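# Move the red plate from the tray to the taped area

## Task

Lift the red plate out of the tray and set it down on the table so that no part of it extends beyond the yellow tape outline. Every other plate must still be in the tray at the end, with none resting on or hanging over a tray wall, and the tray must be left in its original state. The arrangement has to stay put without the robot supporting anything, so finish by switching suction off and pulling the tool away.

## Robot and tools

Robot: one Kinova Gen3 arm with seven revolute joints (waist, shoulder, upper arm roll, elbow, forearm roll, wrist pitch, wrist roll) ending in a single vacuum cup. There is only one arm, so every command row carries exactly 7 numbers, even though the schema would accept up to 14.

Frames. Reported positions are in the scene frame: origin on the table surface right under the arm base, +z upward, +y to the left when facing along +x. The base may sit slightly tilted. The cup point (tool_point) is the centre of the cup rim when nothing touches it; the cup points along the cup point's own +z. About 7 cm behind the rim the tool widens, with body and wrist camera reaching roughly 8 cm sideways, so keep that clearance from tray walls and plates. Printed positions can be slightly wrong, more so at long reach.

The command row: [dx, dy, dz, rx, ry, rz, suction], each a plain number from -1 to 1. The first six are an offset, not a pose: a displacement and rotation of the cup point relative to its measured pose at the start of that action, expressed in the cup point's own axes (not the scene frame). Scale: 1.0 equals 0.6 m for dx, dy, dz and 180 degrees for the rotation; rx, ry, rz form one rotation vector. The seventh number is the vacuum setting: 1 gives full vacuum (about 55 kPa under ambient), a fraction asks for that share, and 0.05 or less turns it off. Suction keeps its last value until changed.

execute_actions(actions): a list of actions run one after another. Each action is a table of at most 15 rows; each row lasts one control step of 1/30 s, and if fewer than 15 rows are given the last row repeats to fill 15 steps. All rows in an action are offsets from the same start pose, not from the previous row. For the first action of a call, that start is the latest pose any result reported. An empty list just returns the current state and images. Per step, the commanded pose is clipped to within 70 mm and 16 degrees of where the cup point actually is, so large offsets take several actions; after an action the arm continues only to the last clipped pose. Position is favoured over orientation when both cannot be met.

move(target, speed, blocking): target is one 7-number row, again an offset from the pose in the most recent result showing one. The cup point follows a straight path there, lasting 0.5 to 10 s (longer paths are cut off at 10 s). speed is the path's top speed in m/s, 0.002 to 0.5, default 0.25; rotation is capped at twice that value in rad/s. The suction value is applied at the start. The path ignores obstacles, and the real tool can lag, drift or overshoot the speed, especially near full extension. Faster contacts and targets set deeper past a surface press harder. With blocking=false you get a result after 0.5 s while the arm keeps moving; until a result shows the move finished, other moves and execute_actions are refused, so use wait or stop first. The extra "move:" line reports how it ended (done, off_target, moving, held, fault), which limits acted (paced = the sent pose was clipped; held = a safety check blocked some steps, after which the arm may lurch faster), and the distance left to the target.

wait(seconds): 0 to 10 s, arm holds its last command; returns early if a running move ends. stop(): brakes a running move, needing room to decelerate; suction is unaffected. zoom_image(camera, region): enlarges part of the latest image from cam_low (896x504) or cam_wrist (616x616); region is [x0, y0, x1, y1] in pixels from the top-left, at most 504 by 504. read_manual(section): only returns licence text. finished_scene(scene): ends the given scene after the robot has held its last command; irreversible.

Reading results: the state line gives end_effector_position (m) and end_effector_quat_wxyz; "Hand target" is where the controller is currently driving. suction_measured shows achieved vacuum: near 0 means no seal; on a sealed smooth surface it settles up to 0.15 under the command and may dip 0.04 while the pump idles. part_present turns 1 at 0.50 and back to 0 below 0.45. Joint positions and joint torques are listed base to tip; torques carry per-unit offsets, scale and noise. "pose unreachable" means the clearance check (which treats the mounting block as arm) altered or blocked a command.

Gripping: switch suction on and press the 29 mm rim flat onto a smooth part of the plate so it seals all round; avoid holes, seams and plate edges under the rim. Under vacuum the cup compresses, so a held plate rides up to about 10 mm nearer the tool. To release, set the plate down on its support first, then turn suction off and lift at least 15 mm. If the cup seals to the table, turn suction off to free it.

Avoid: contact torque reaching joint load limits (51.3 N m for the first four joints, 32.3 N m for the last three) causes a fault that freezes the arm for 10 s and drops the rest of the call. Holding loads heats motors; a MOTOR HOT line appears from 60 °C and at 75 °C an OVER-TEMPERATURE FAULT lets the arm sag. Do not drop, slam or shove objects, knock the tray or other plates, or push anything off the table. Objects may occasionally get nudged by outside disturbances, so check the final state in the images.

Each tool is called after "Request:" by a JSON object that holds its "api" and its "payload".

## Session

Request:
{"api": "execute_actions", "payload": {"actions": []}}

Scene clock: 0.00 s.
end_effector_position=(+0.4501, -0.0060, +0.2550) suction_measured=0.01 part_present=0 end_effector_quat_wxyz=(+0.001, +0.005, +1.000, +0.004)
Joint positions: [-0.053  0.433 -0.002  1.656  0.003  1.052  3.083]
Joint velocities: [-0.001  0.001  0.     0.002  0.     0.001  0.   ]
Joint torques (N m, as the joint torque sensors report them, + toward a larger angle): no reading
Hand target: +0.450, -0.006, +0.255; +0.001, +0.005, +1.000, +0.004

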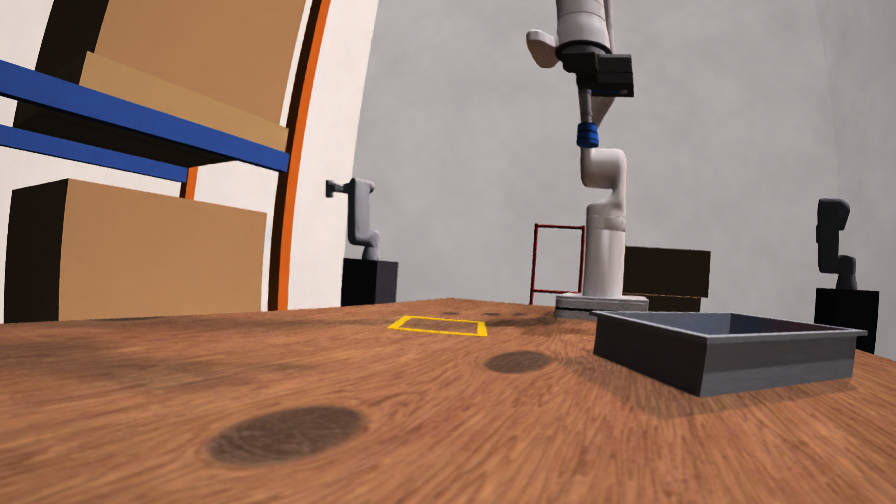

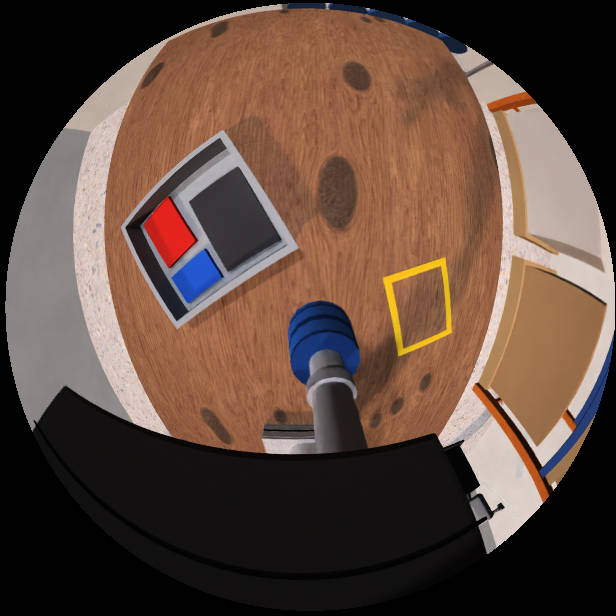

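Request:
{"api": "move", "payload": {"target": [-0.07,0.43,0.12,0,0,0,0], "speed": 0.3}}

Request:
{"api": "zoom_image", "payload": {"camera": "cam_wrist", "region": [100,50,500,450]}}

Scene clock: 16.47 s.
end_effector_position=(+0.4946, +0.2524, +0.1854) suction_measured=0.01 part_present=0 end_effector_quat_wxyz=(+0.001, +0.005, +1.000, +0.004)
Joint positions: [-0.498  0.738 -0.05   1.355  0.04   1.048  2.583]
Joint velocities: [-0.002  0.005 -0.001 -0.002  0.001  0.001 -0.001]
Joint torques (N m, as the joint torque sensors report them, + toward a larger angle): [ -0.07 -17.63  -0.1   -6.53  -0.11  -0.38   0.09]
Hand target: +0.494, +0.253, +0.185; +0.001, +0.005, +1.000, +0.004
Off the commanded pose: 0.001 m, 0 deg.
move: done

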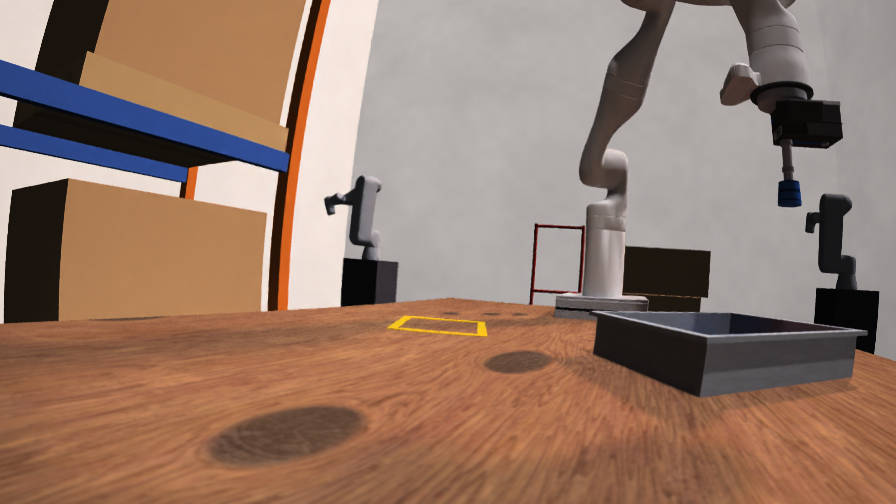

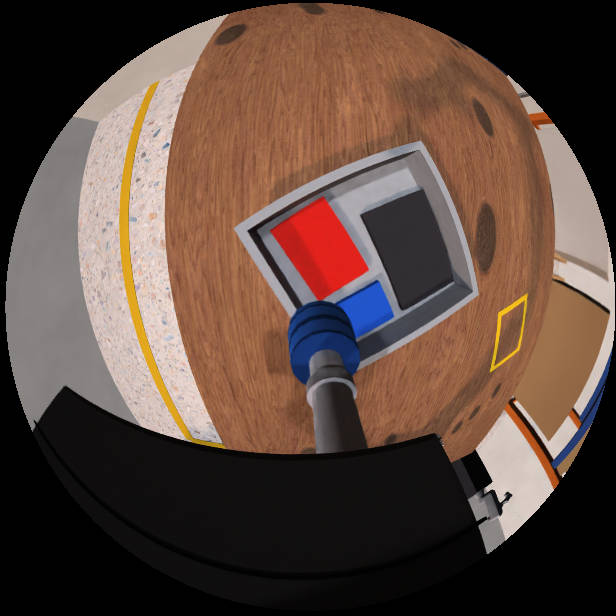

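Region (100, 50, 500, 450) of cam_wrist's 616x616 image, scaled by 1.260, with more detail than that image has.

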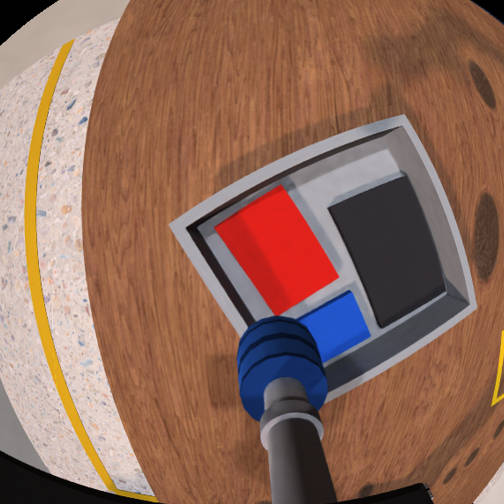

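Request:
{"api": "move", "payload": {"target": [-0.056,-0.01,0.15,0,0,0,0], "speed": 0.2}}

Scene clock: 25.67 s.
end_effector_position=(+0.5283, +0.2470, +0.0957) suction_measured=0.01 part_present=0 end_effector_quat_wxyz=(+0.002, +0.005, +1.000, +0.005)
Joint positions: [-0.464  0.915 -0.046  1.311  0.047  0.915  2.618]
Joint velocities: [ 0.     0.006  0.001 -0.002 -0.001  0.001  0.001]
Joint torques (N m, as the joint torque sensors report them, + toward a larger angle): [  0.07 -19.81  -0.49  -6.49  -0.21  -0.25   0.01]
Hand target: +0.528, +0.247, +0.095; +0.001, +0.005, +1.000, +0.004
Off the commanded pose: 0.000 m, 0 deg.
move: done

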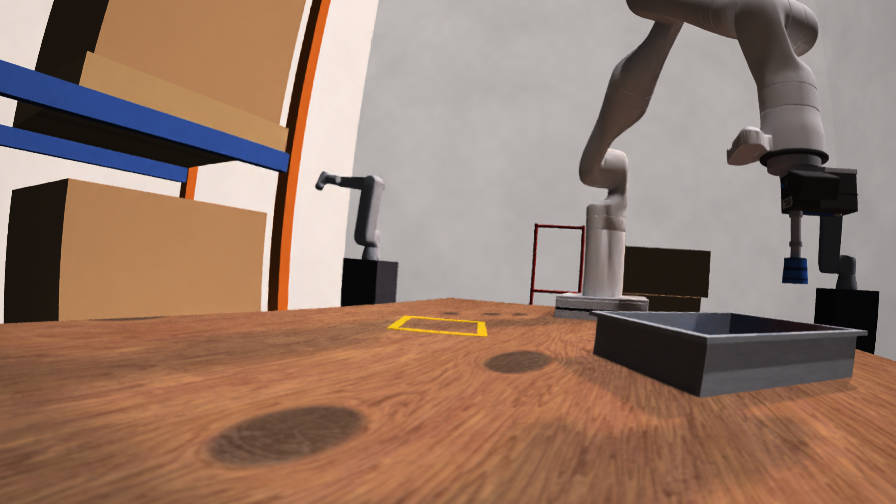

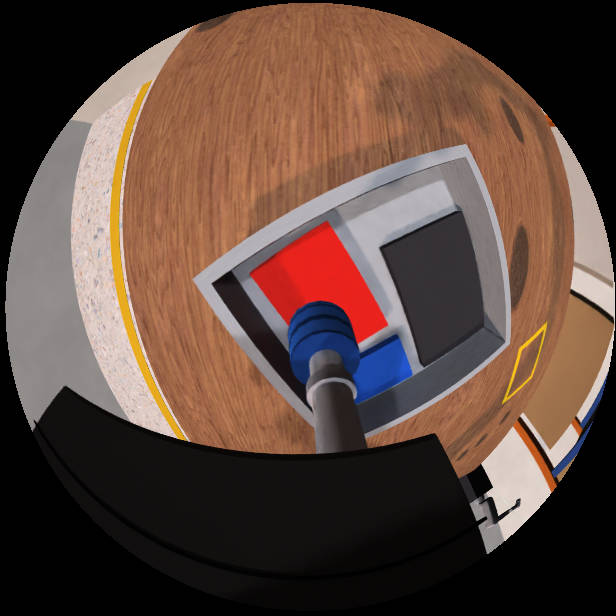

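Request:
{"api": "move", "payload": {"target": [0.02,-0.006,0.085,0,0,0,0], "speed": 0.12}}

Scene clock: 35.47 s.
end_effector_position=(+0.5164, +0.2441, +0.0448) suction_measured=0.01 part_present=0 end_effector_quat_wxyz=(+0.002, +0.005, +1.000, +0.005)
Joint positions: [-0.468  0.975 -0.045  1.382  0.052  0.784  2.609]
Joint velocities: [-0.     0.002 -0.    -0.    -0.     0.001 -0.   ]
Joint torques (N m, as the joint torque sensors report them, + toward a larger angle): [  0.47 -20.14  -0.09  -5.55  -0.32  -0.1    0.15]
Hand target: +0.516, +0.244, +0.045; +0.002, +0.005, +1.000, +0.005
Off the commanded pose: 0.000 m, 0 deg.
move: done

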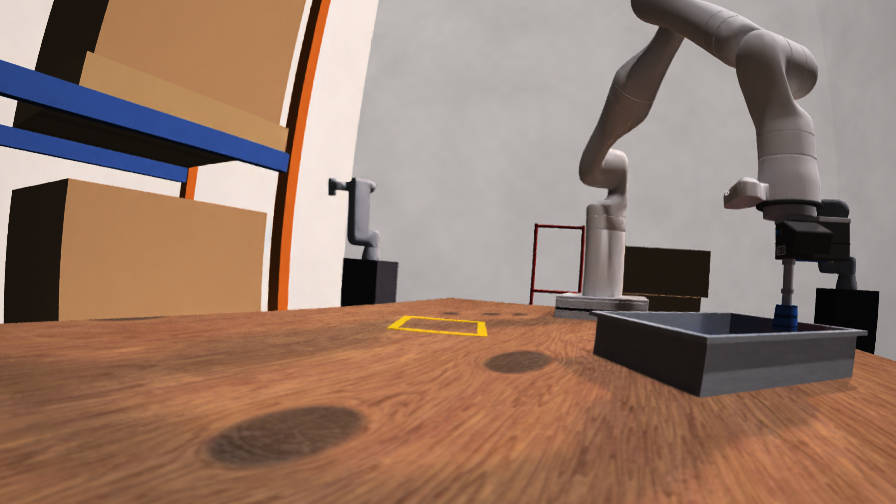

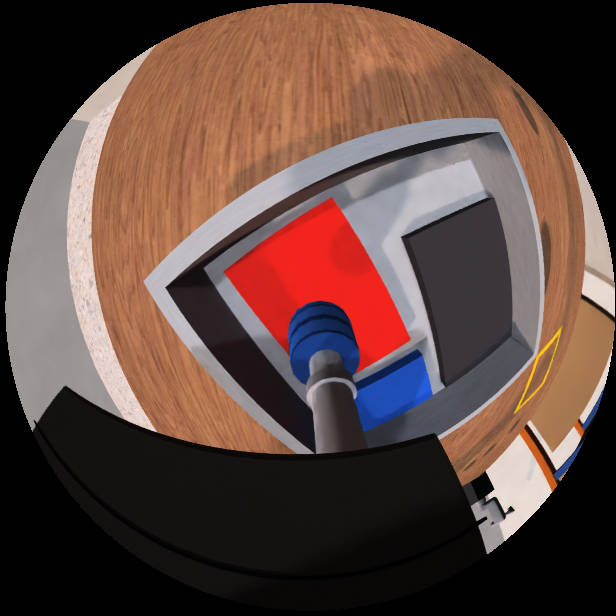

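Request:
{"api": "move", "payload": {"target": [0.006,-0.003,0.048,0,0,0,1], "speed": 0.04}}

Scene clock: 42.63 s.
end_effector_position=(+0.5128, +0.2427, +0.0162) suction_measured=0.01 part_present=0 end_effector_quat_wxyz=(+0.002, +0.005, +1.000, +0.005)
Joint positions: [-0.469  1.018 -0.043  1.399  0.055  0.723  2.606]
Joint velocities: [-0.     0.003 -0.     0.    -0.    -0.002 -0.   ]
Joint torques (N m, as the joint torque sensors report them, + toward a larger angle): [ -0.11 -19.92  -0.59  -5.05  -0.35  -0.09  -0.02]
Hand target: +0.513, +0.243, +0.016; +0.002, +0.005, +1.000, +0.005
Off the commanded pose: 0.000 m, 0 deg.
move: done

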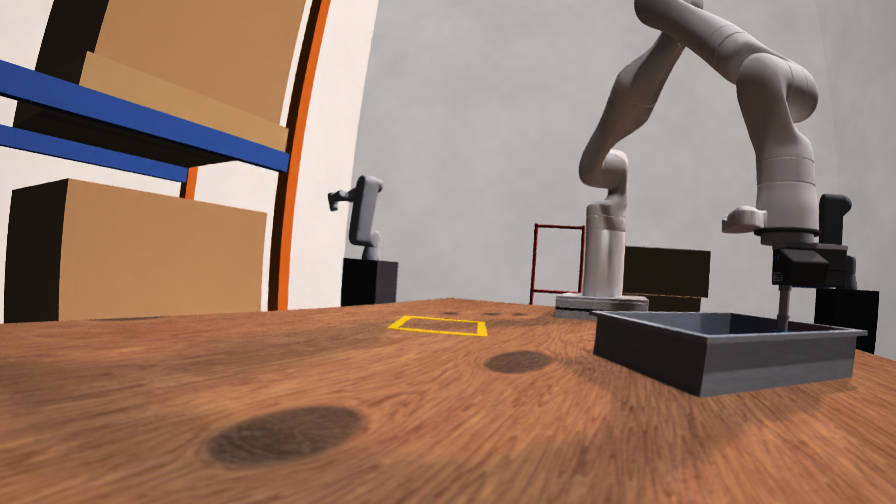

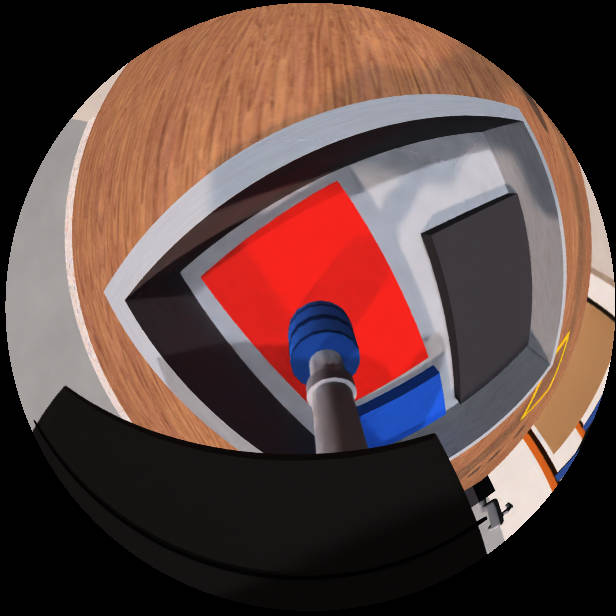

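Request:
{"api": "move", "payload": {"target": [0,0,0.014,0,0,0,1], "speed": 0.02}}

Scene clock: 46.27 s.
end_effector_position=(+0.5129, +0.2428, +0.0078) suction_measured=0.88 part_present=1 end_effector_quat_wxyz=(+0.002, +0.005, +1.000, +0.005)
Joint positions: [-0.469  1.033 -0.043  1.398  0.056  0.709  2.605]
Joint velocities: [ 0.     0.002  0.     0.     0.001 -0.    -0.   ]
Joint torques (N m, as the joint torque sensors report them, + toward a larger angle): [  0.25 -21.06  -0.18  -4.97  -0.31  -0.36  -0.1 ]
Hand target: +0.513, +0.243, +0.008; +0.002, +0.005, +1.000, +0.005
Off the commanded pose: 0.000 m, 0 deg.
move: done

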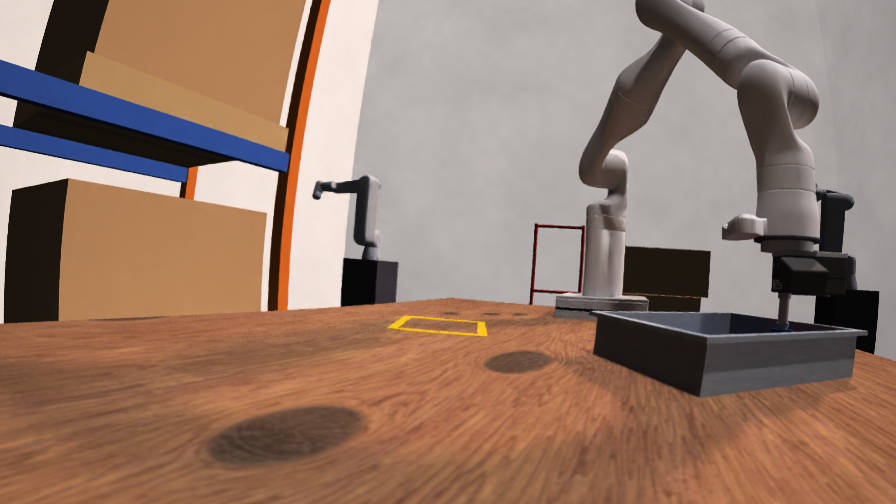

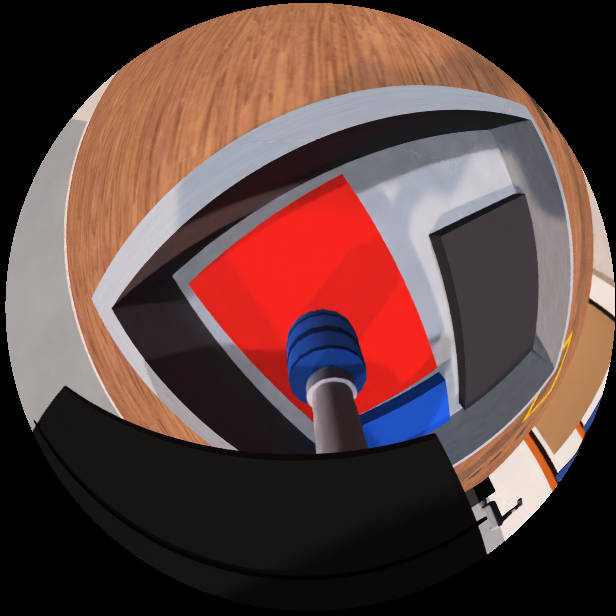

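Request:
{"api": "move", "payload": {"target": [0,0,-0.15,0,0,0,1], "speed": 0.12}}

Scene clock: 66.17 s.
end_effector_position=(+0.5127, +0.2418, +0.0977) suction_measured=0.98 part_present=1 end_effector_quat_wxyz=(+0.002, +0.005, +1.000, +0.005)
Joint positions: [-0.467  0.881 -0.047  1.383  0.047  0.877  2.612]
Joint velocities: [ 0.    -0.002  0.     0.    -0.    -0.001 -0.001]
Joint torques (N m, as the joint torque sensors report them, + toward a larger angle): [  0.4  -19.64  -0.65  -6.43  -0.22  -0.11   0.2 ]
Hand target: +0.513, +0.242, +0.098; +0.002, +0.005, +1.000, +0.005
Off the commanded pose: 0.000 m, 0 deg.
move: done

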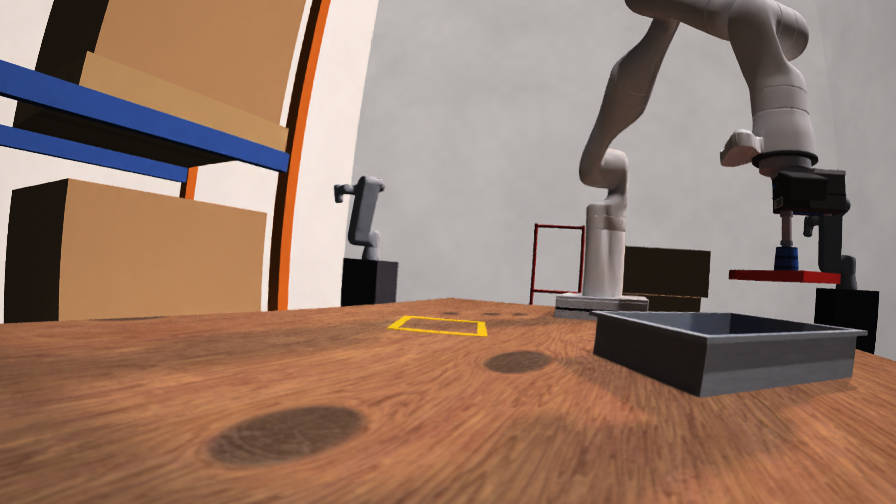

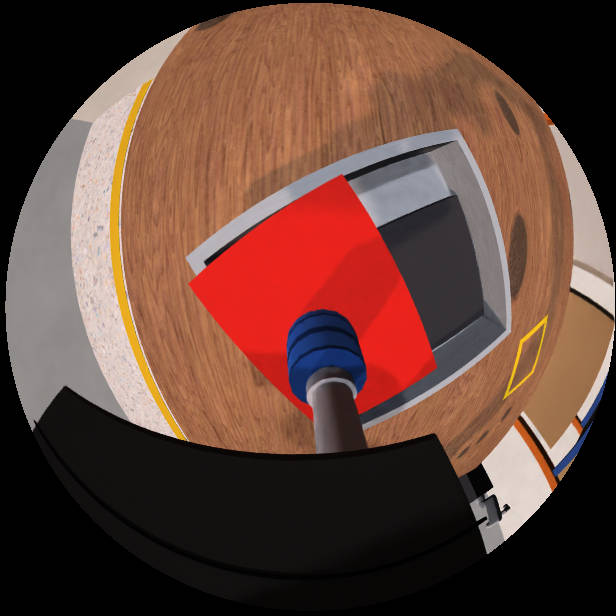

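Request:
{"api": "move", "payload": {"target": [0.265,-0.795,0.0,0,0,0.05,1], "speed": 0.3}}

Scene clock: 71.87 s.
end_effector_position=(+0.3497, -0.2337, +0.0930) suction_measured=1.00 part_present=1 end_effector_quat_wxyz=(+0.001, +0.083, +0.997, +0.005)
Joint positions: [ 0.567  0.652 -0.063  1.939  0.071  0.551  3.439]
Joint velocities: [ 0.005  0.002  0.001 -0.001 -0.002 -0.001  0.002]
Joint torques (N m, as the joint torque sensors report them, + toward a larger angle): [  0.18 -15.36  -0.4   -3.8    0.02  -0.42   0.11]
Hand target: +0.350, -0.234, +0.093; +0.001, +0.083, +0.997, +0.005
Off the commanded pose: 0.001 m, 0 deg.
move: done

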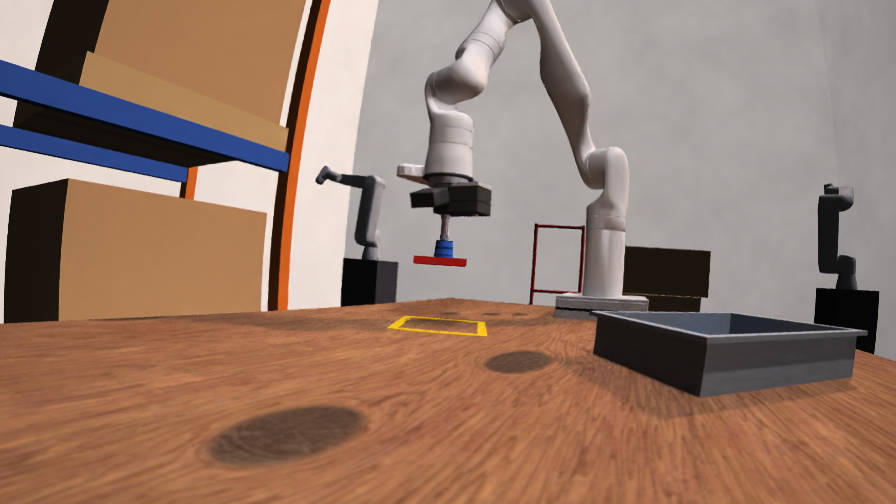

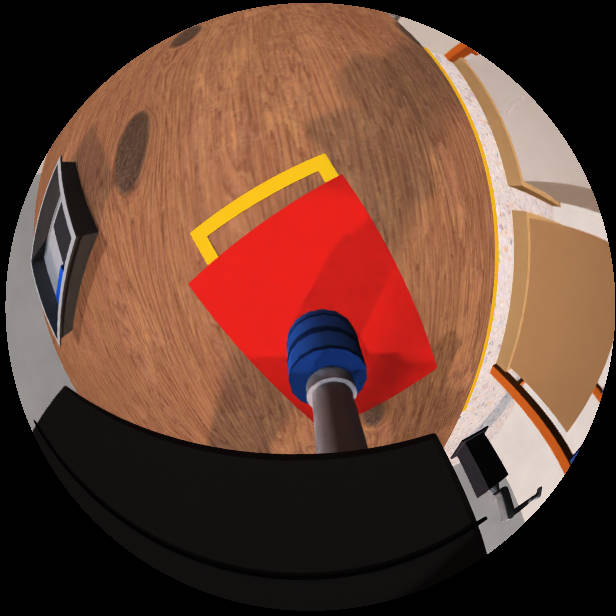

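Request:
{"api": "move", "payload": {"target": [-0.01,0.02,0.105,0,0,0.012,1], "speed": 0.15}}

Scene clock: 89.43 s.
end_effector_position=(+0.3579, -0.2222, +0.0303) suction_measured=0.98 part_present=1 end_effector_quat_wxyz=(+0.002, +0.102, +0.995, +0.005)
Joint positions: [ 0.518  0.796 -0.039  1.955  0.069  0.39   3.373]
Joint velocities: [-0.002  0.005 -0.     0.001  0.    -0.001 -0.001]
Joint torques (N m, as the joint torque sensors report them, + toward a larger angle): [ -0.24 -15.78  -0.28  -3.03  -0.26  -0.09   0.1 ]
Hand target: +0.358, -0.222, +0.030; +0.001, +0.101, +0.995, +0.005
Off the commanded pose: 0.000 m, 0 deg.
move: done

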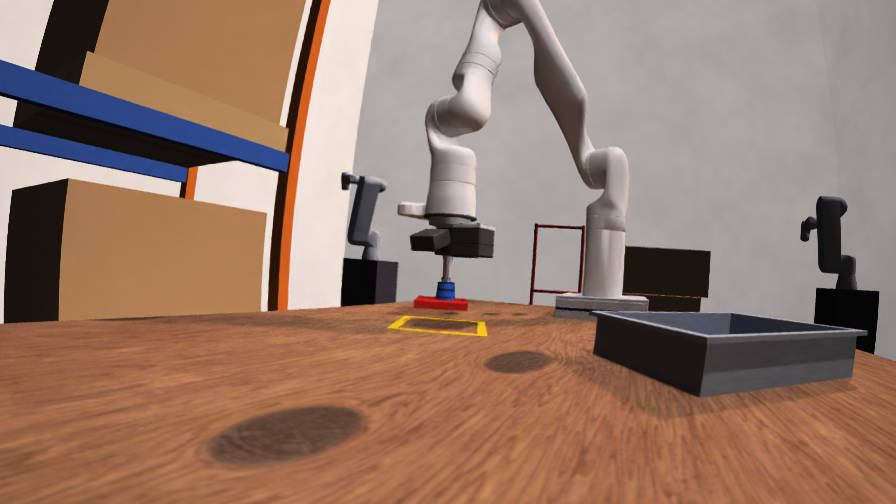

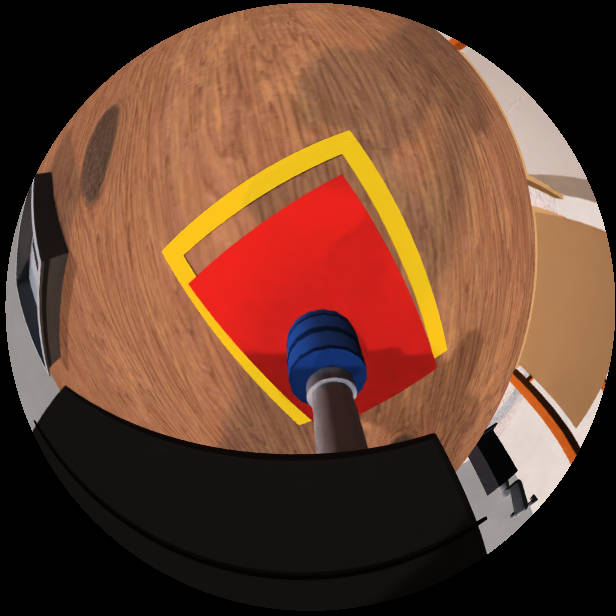

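Request:
{"api": "move", "payload": {"target": [-0.008,0.002,0.043,0,0,0,1], "speed": 0.04}}

Request:
{"api": "zoom_image", "payload": {"camera": "cam_low", "region": [370,270,510,350]}}

Scene clock: 96.37 s.
end_effector_position=(+0.3630, -0.2218, +0.0048) suction_measured=0.98 part_present=1 end_effector_quat_wxyz=(+0.002, +0.102, +0.995, +0.005)
Joint positions: [ 0.508  0.861 -0.033  1.939  0.07   0.341  3.365]
Joint velocities: [-0.001  0.005 -0.001  0.001  0.    -0.002 -0.   ]
Joint torques (N m, as the joint torque sensors report them, + toward a larger angle): [ -0.33 -16.4   -0.21  -2.7   -0.15  -0.03   0.08]
Hand target: +0.363, -0.222, +0.005; +0.002, +0.102, +0.995, +0.005
Off the commanded pose: 0.000 m, 0 deg.
move: done

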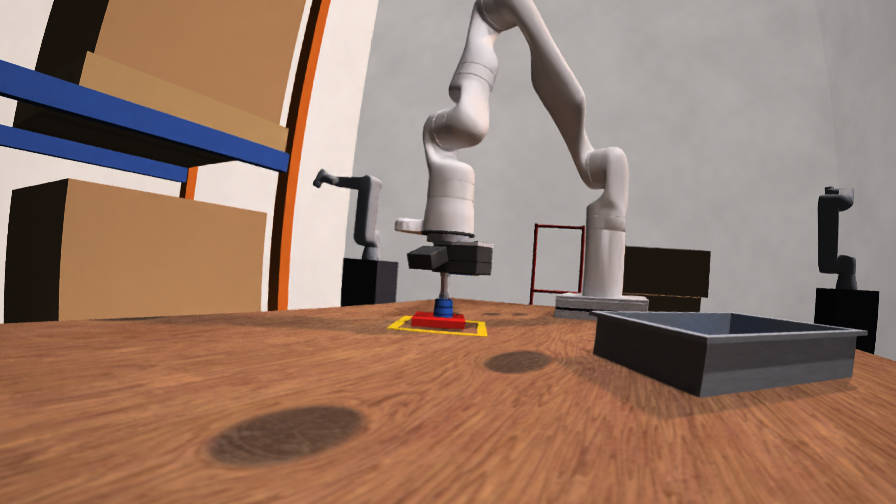

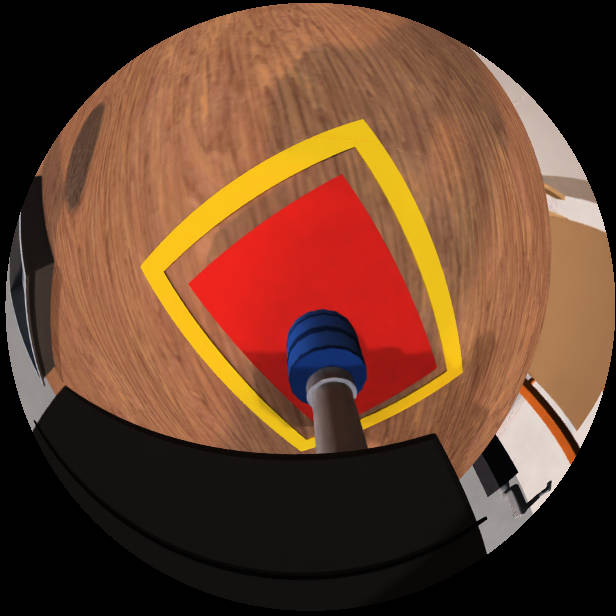

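Region (370, 270, 510, 350) of cam_low's 896x504 image, scaled by 3.600, with more detail than that image has; it fills the top 288 rows of this view, and the rest is white.

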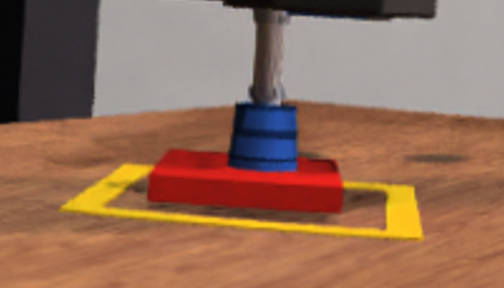

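Request:
{"api": "move", "payload": {"target": [0,0,0.007,0,0,0,1], "speed": 0.012}}

Request:
{"api": "zoom_image", "payload": {"camera": "cam_low", "region": [370,270,510,350]}}

Scene clock: 101.33 s.
end_effector_position=(+0.3631, -0.2219, +0.0008) suction_measured=0.98 part_present=1 end_effector_quat_wxyz=(+0.002, +0.102, +0.995, +0.005)
Joint positions: [ 0.507  0.87  -0.033  1.938  0.071  0.331  3.365]
Joint velocities: [-0.001  0.    -0.    -0.001  0.001 -0.001  0.   ]
Joint torques (N m, as the joint torque sensors report them, + toward a larger angle): [  0.34 -16.38  -0.17  -2.65  -0.1   -0.12  -0.08]
Hand target: +0.363, -0.222, +0.001; +0.002, +0.102, +0.995, +0.005
Off the commanded pose: 0.000 m, 0 deg.
move: done

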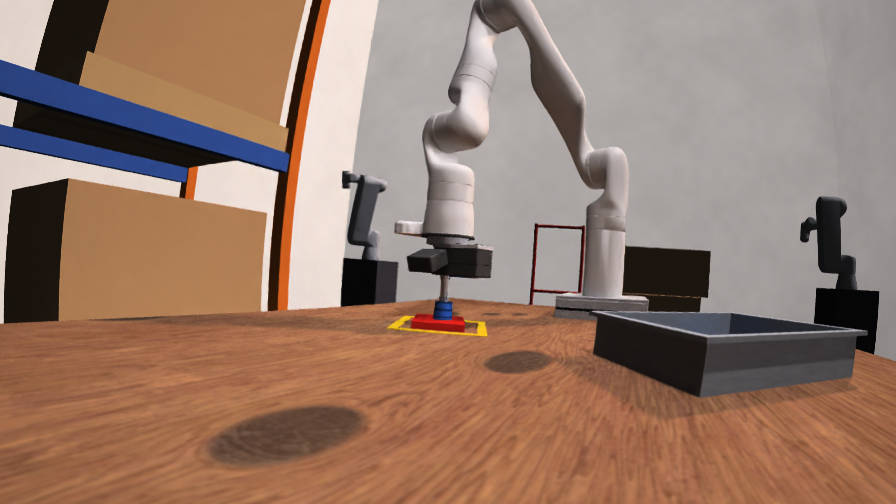

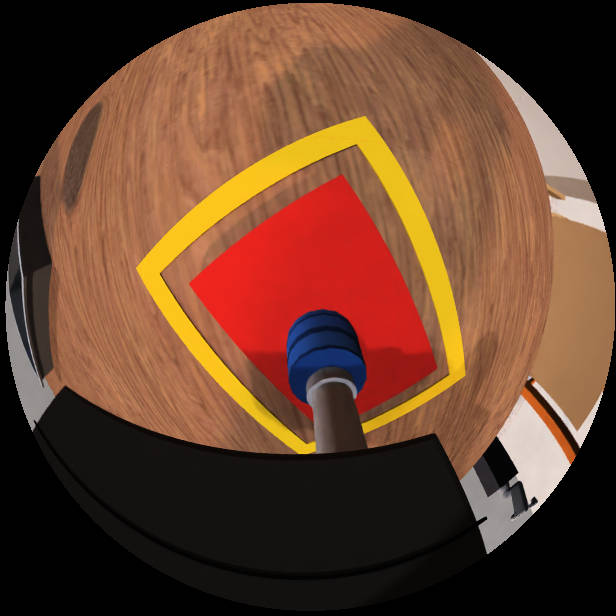

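Region (370, 270, 510, 350) of cam_low's 896x504 image, scaled by 3.600, with more detail than that image has; it fills the top 288 rows of this view, and the rest is white.

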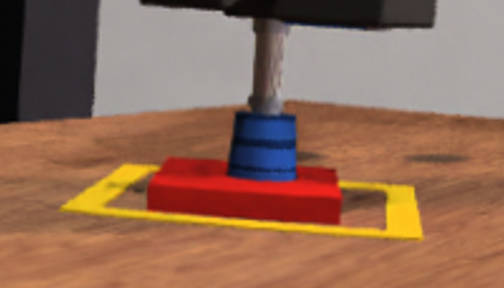

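Request:
{"api": "execute_actions", "payload": {"actions": [[[0,0,0.001,0,0,0,1],[0,0,0.0015,0,0,0,1],[0,0,0.002,0,0,0,1],[0,0,0.0025,0,0,0,1],[0,0,0.0025,0,0,0,1],[0,0,0.0025,0,0,0,1],[0,0,0.0025,0,0,0,1],[0,0,0.0025,0,0,0,1],[0,0,0.0025,0,0,0,0]]]}}

Request:
{"api": "wait", "payload": {"seconds": 0.5}}

Scene clock: 106.90 s.
end_effector_position=(+0.3642, -0.2224, +0.0008) suction_measured=0.01 part_present=0 end_effector_quat_wxyz=(+0.004, +0.102, +0.995, +0.004)
Joint positions: [ 0.507  0.87  -0.032  1.938  0.071  0.329  3.365]
Joint velocities: [ 0.001  0.001  0.001 -0.    -0.    -0.001 -0.   ]
Joint torques (N m, as the joint torque sensors report them, + toward a larger angle): [ -0.09 -13.65  -0.25  -2.6   -0.13  -0.49  -0.03]
Hand target: +0.363, -0.222, -0.001; +0.002, +0.102, +0.995, +0.005
Off the commanded pose: 0.002 m, 0 deg.

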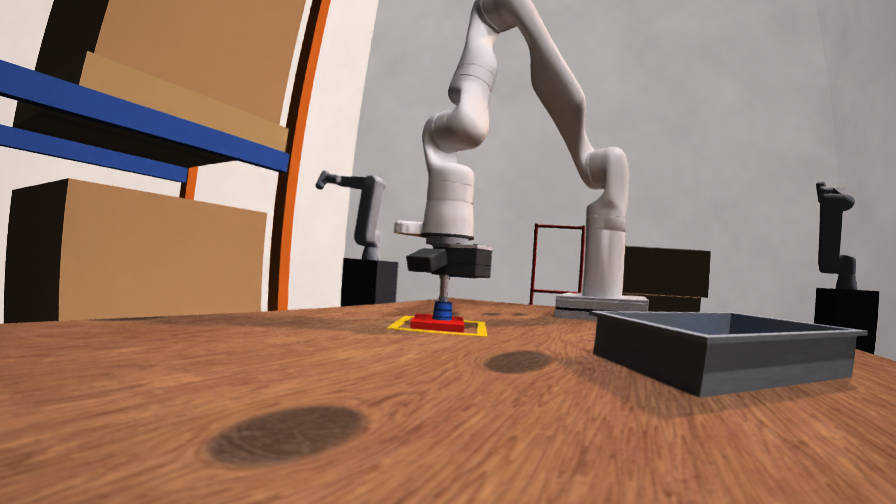

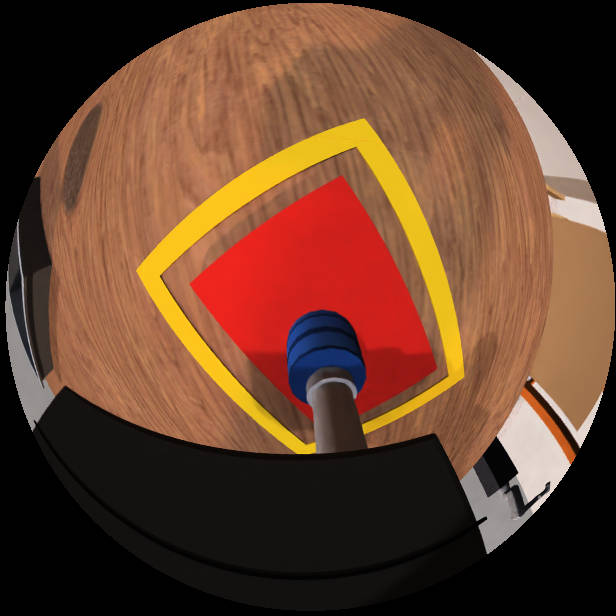

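Scene clock: 107.40 s.
end_effector_position=(+0.3642, -0.2224, +0.0008) suction_measured=0.01 part_present=0 end_effector_quat_wxyz=(+0.004, +0.102, +0.995, +0.004)
Joint positions: [ 0.507  0.87  -0.032  1.938  0.071  0.329  3.365]
Joint velocities: [ 0.     0.     0.    -0.     0.    -0.    -0.001]
Joint torques (N m, as the joint torque sensors report them, + toward a larger angle): [  0.21 -13.47  -0.4   -2.09  -0.08  -0.62  -0.19]
Hand target: +0.363, -0.222, -0.001; +0.002, +0.102, +0.995, +0.005
Off the commanded pose: 0.002 m, 0 deg.
wait: 0.50 s; at rest by 0.17 s

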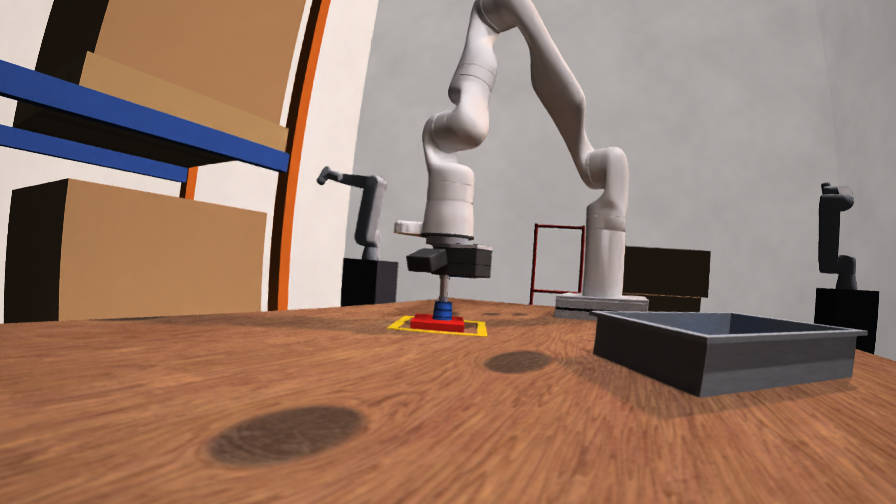

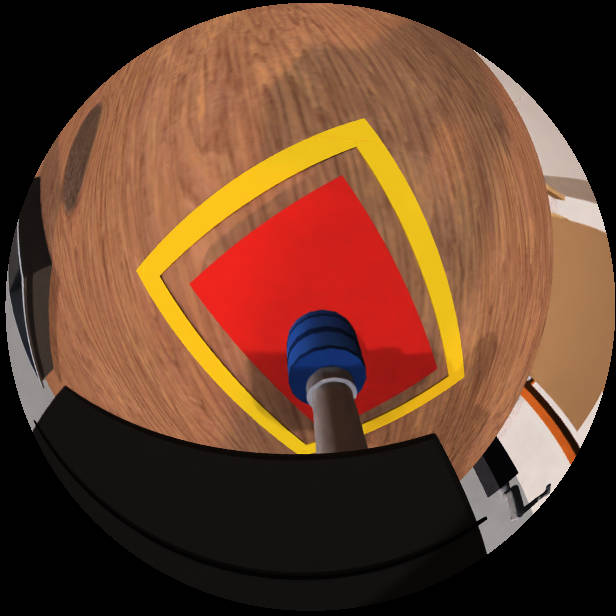

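Request:
{"api": "move", "payload": {"target": [0,0,-0.35,0,0,0,0], "speed": 0.3}}

Scene clock: 111.83 s.
end_effector_position=(+0.3625, -0.2244, +0.2107) suction_measured=0.01 part_present=0 end_effector_quat_wxyz=(+0.003, +0.102, +0.995, +0.003)
Joint positions: [ 0.526  0.439 -0.057  1.809  0.031  0.889  3.401]
Joint velocities: [ 0.001 -0.003  0.    -0.    -0.    -0.     0.001]
Joint torques (N m, as the joint torque sensors report them, + toward a larger angle): [  0.31 -13.65  -0.49  -6.35  -0.26  -0.08  -0.16]
Hand target: +0.363, -0.224, +0.211; +0.003, +0.102, +0.995, +0.003
Off the commanded pose: 0.000 m, 0 deg.
move: done

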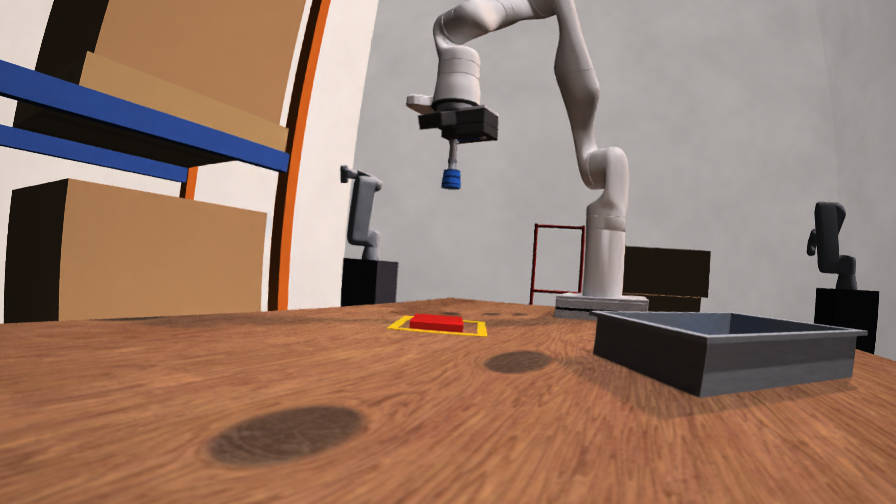

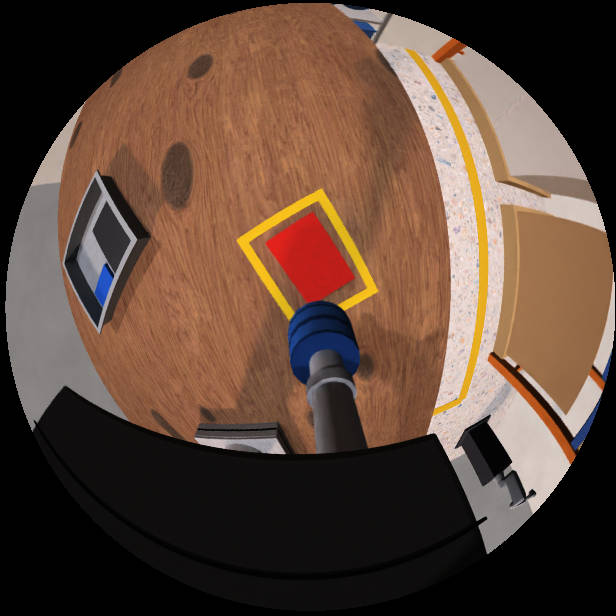

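Request:
{"api": "finished_scene", "payload": {"scene": 1}}

The scene is finished: the task was done.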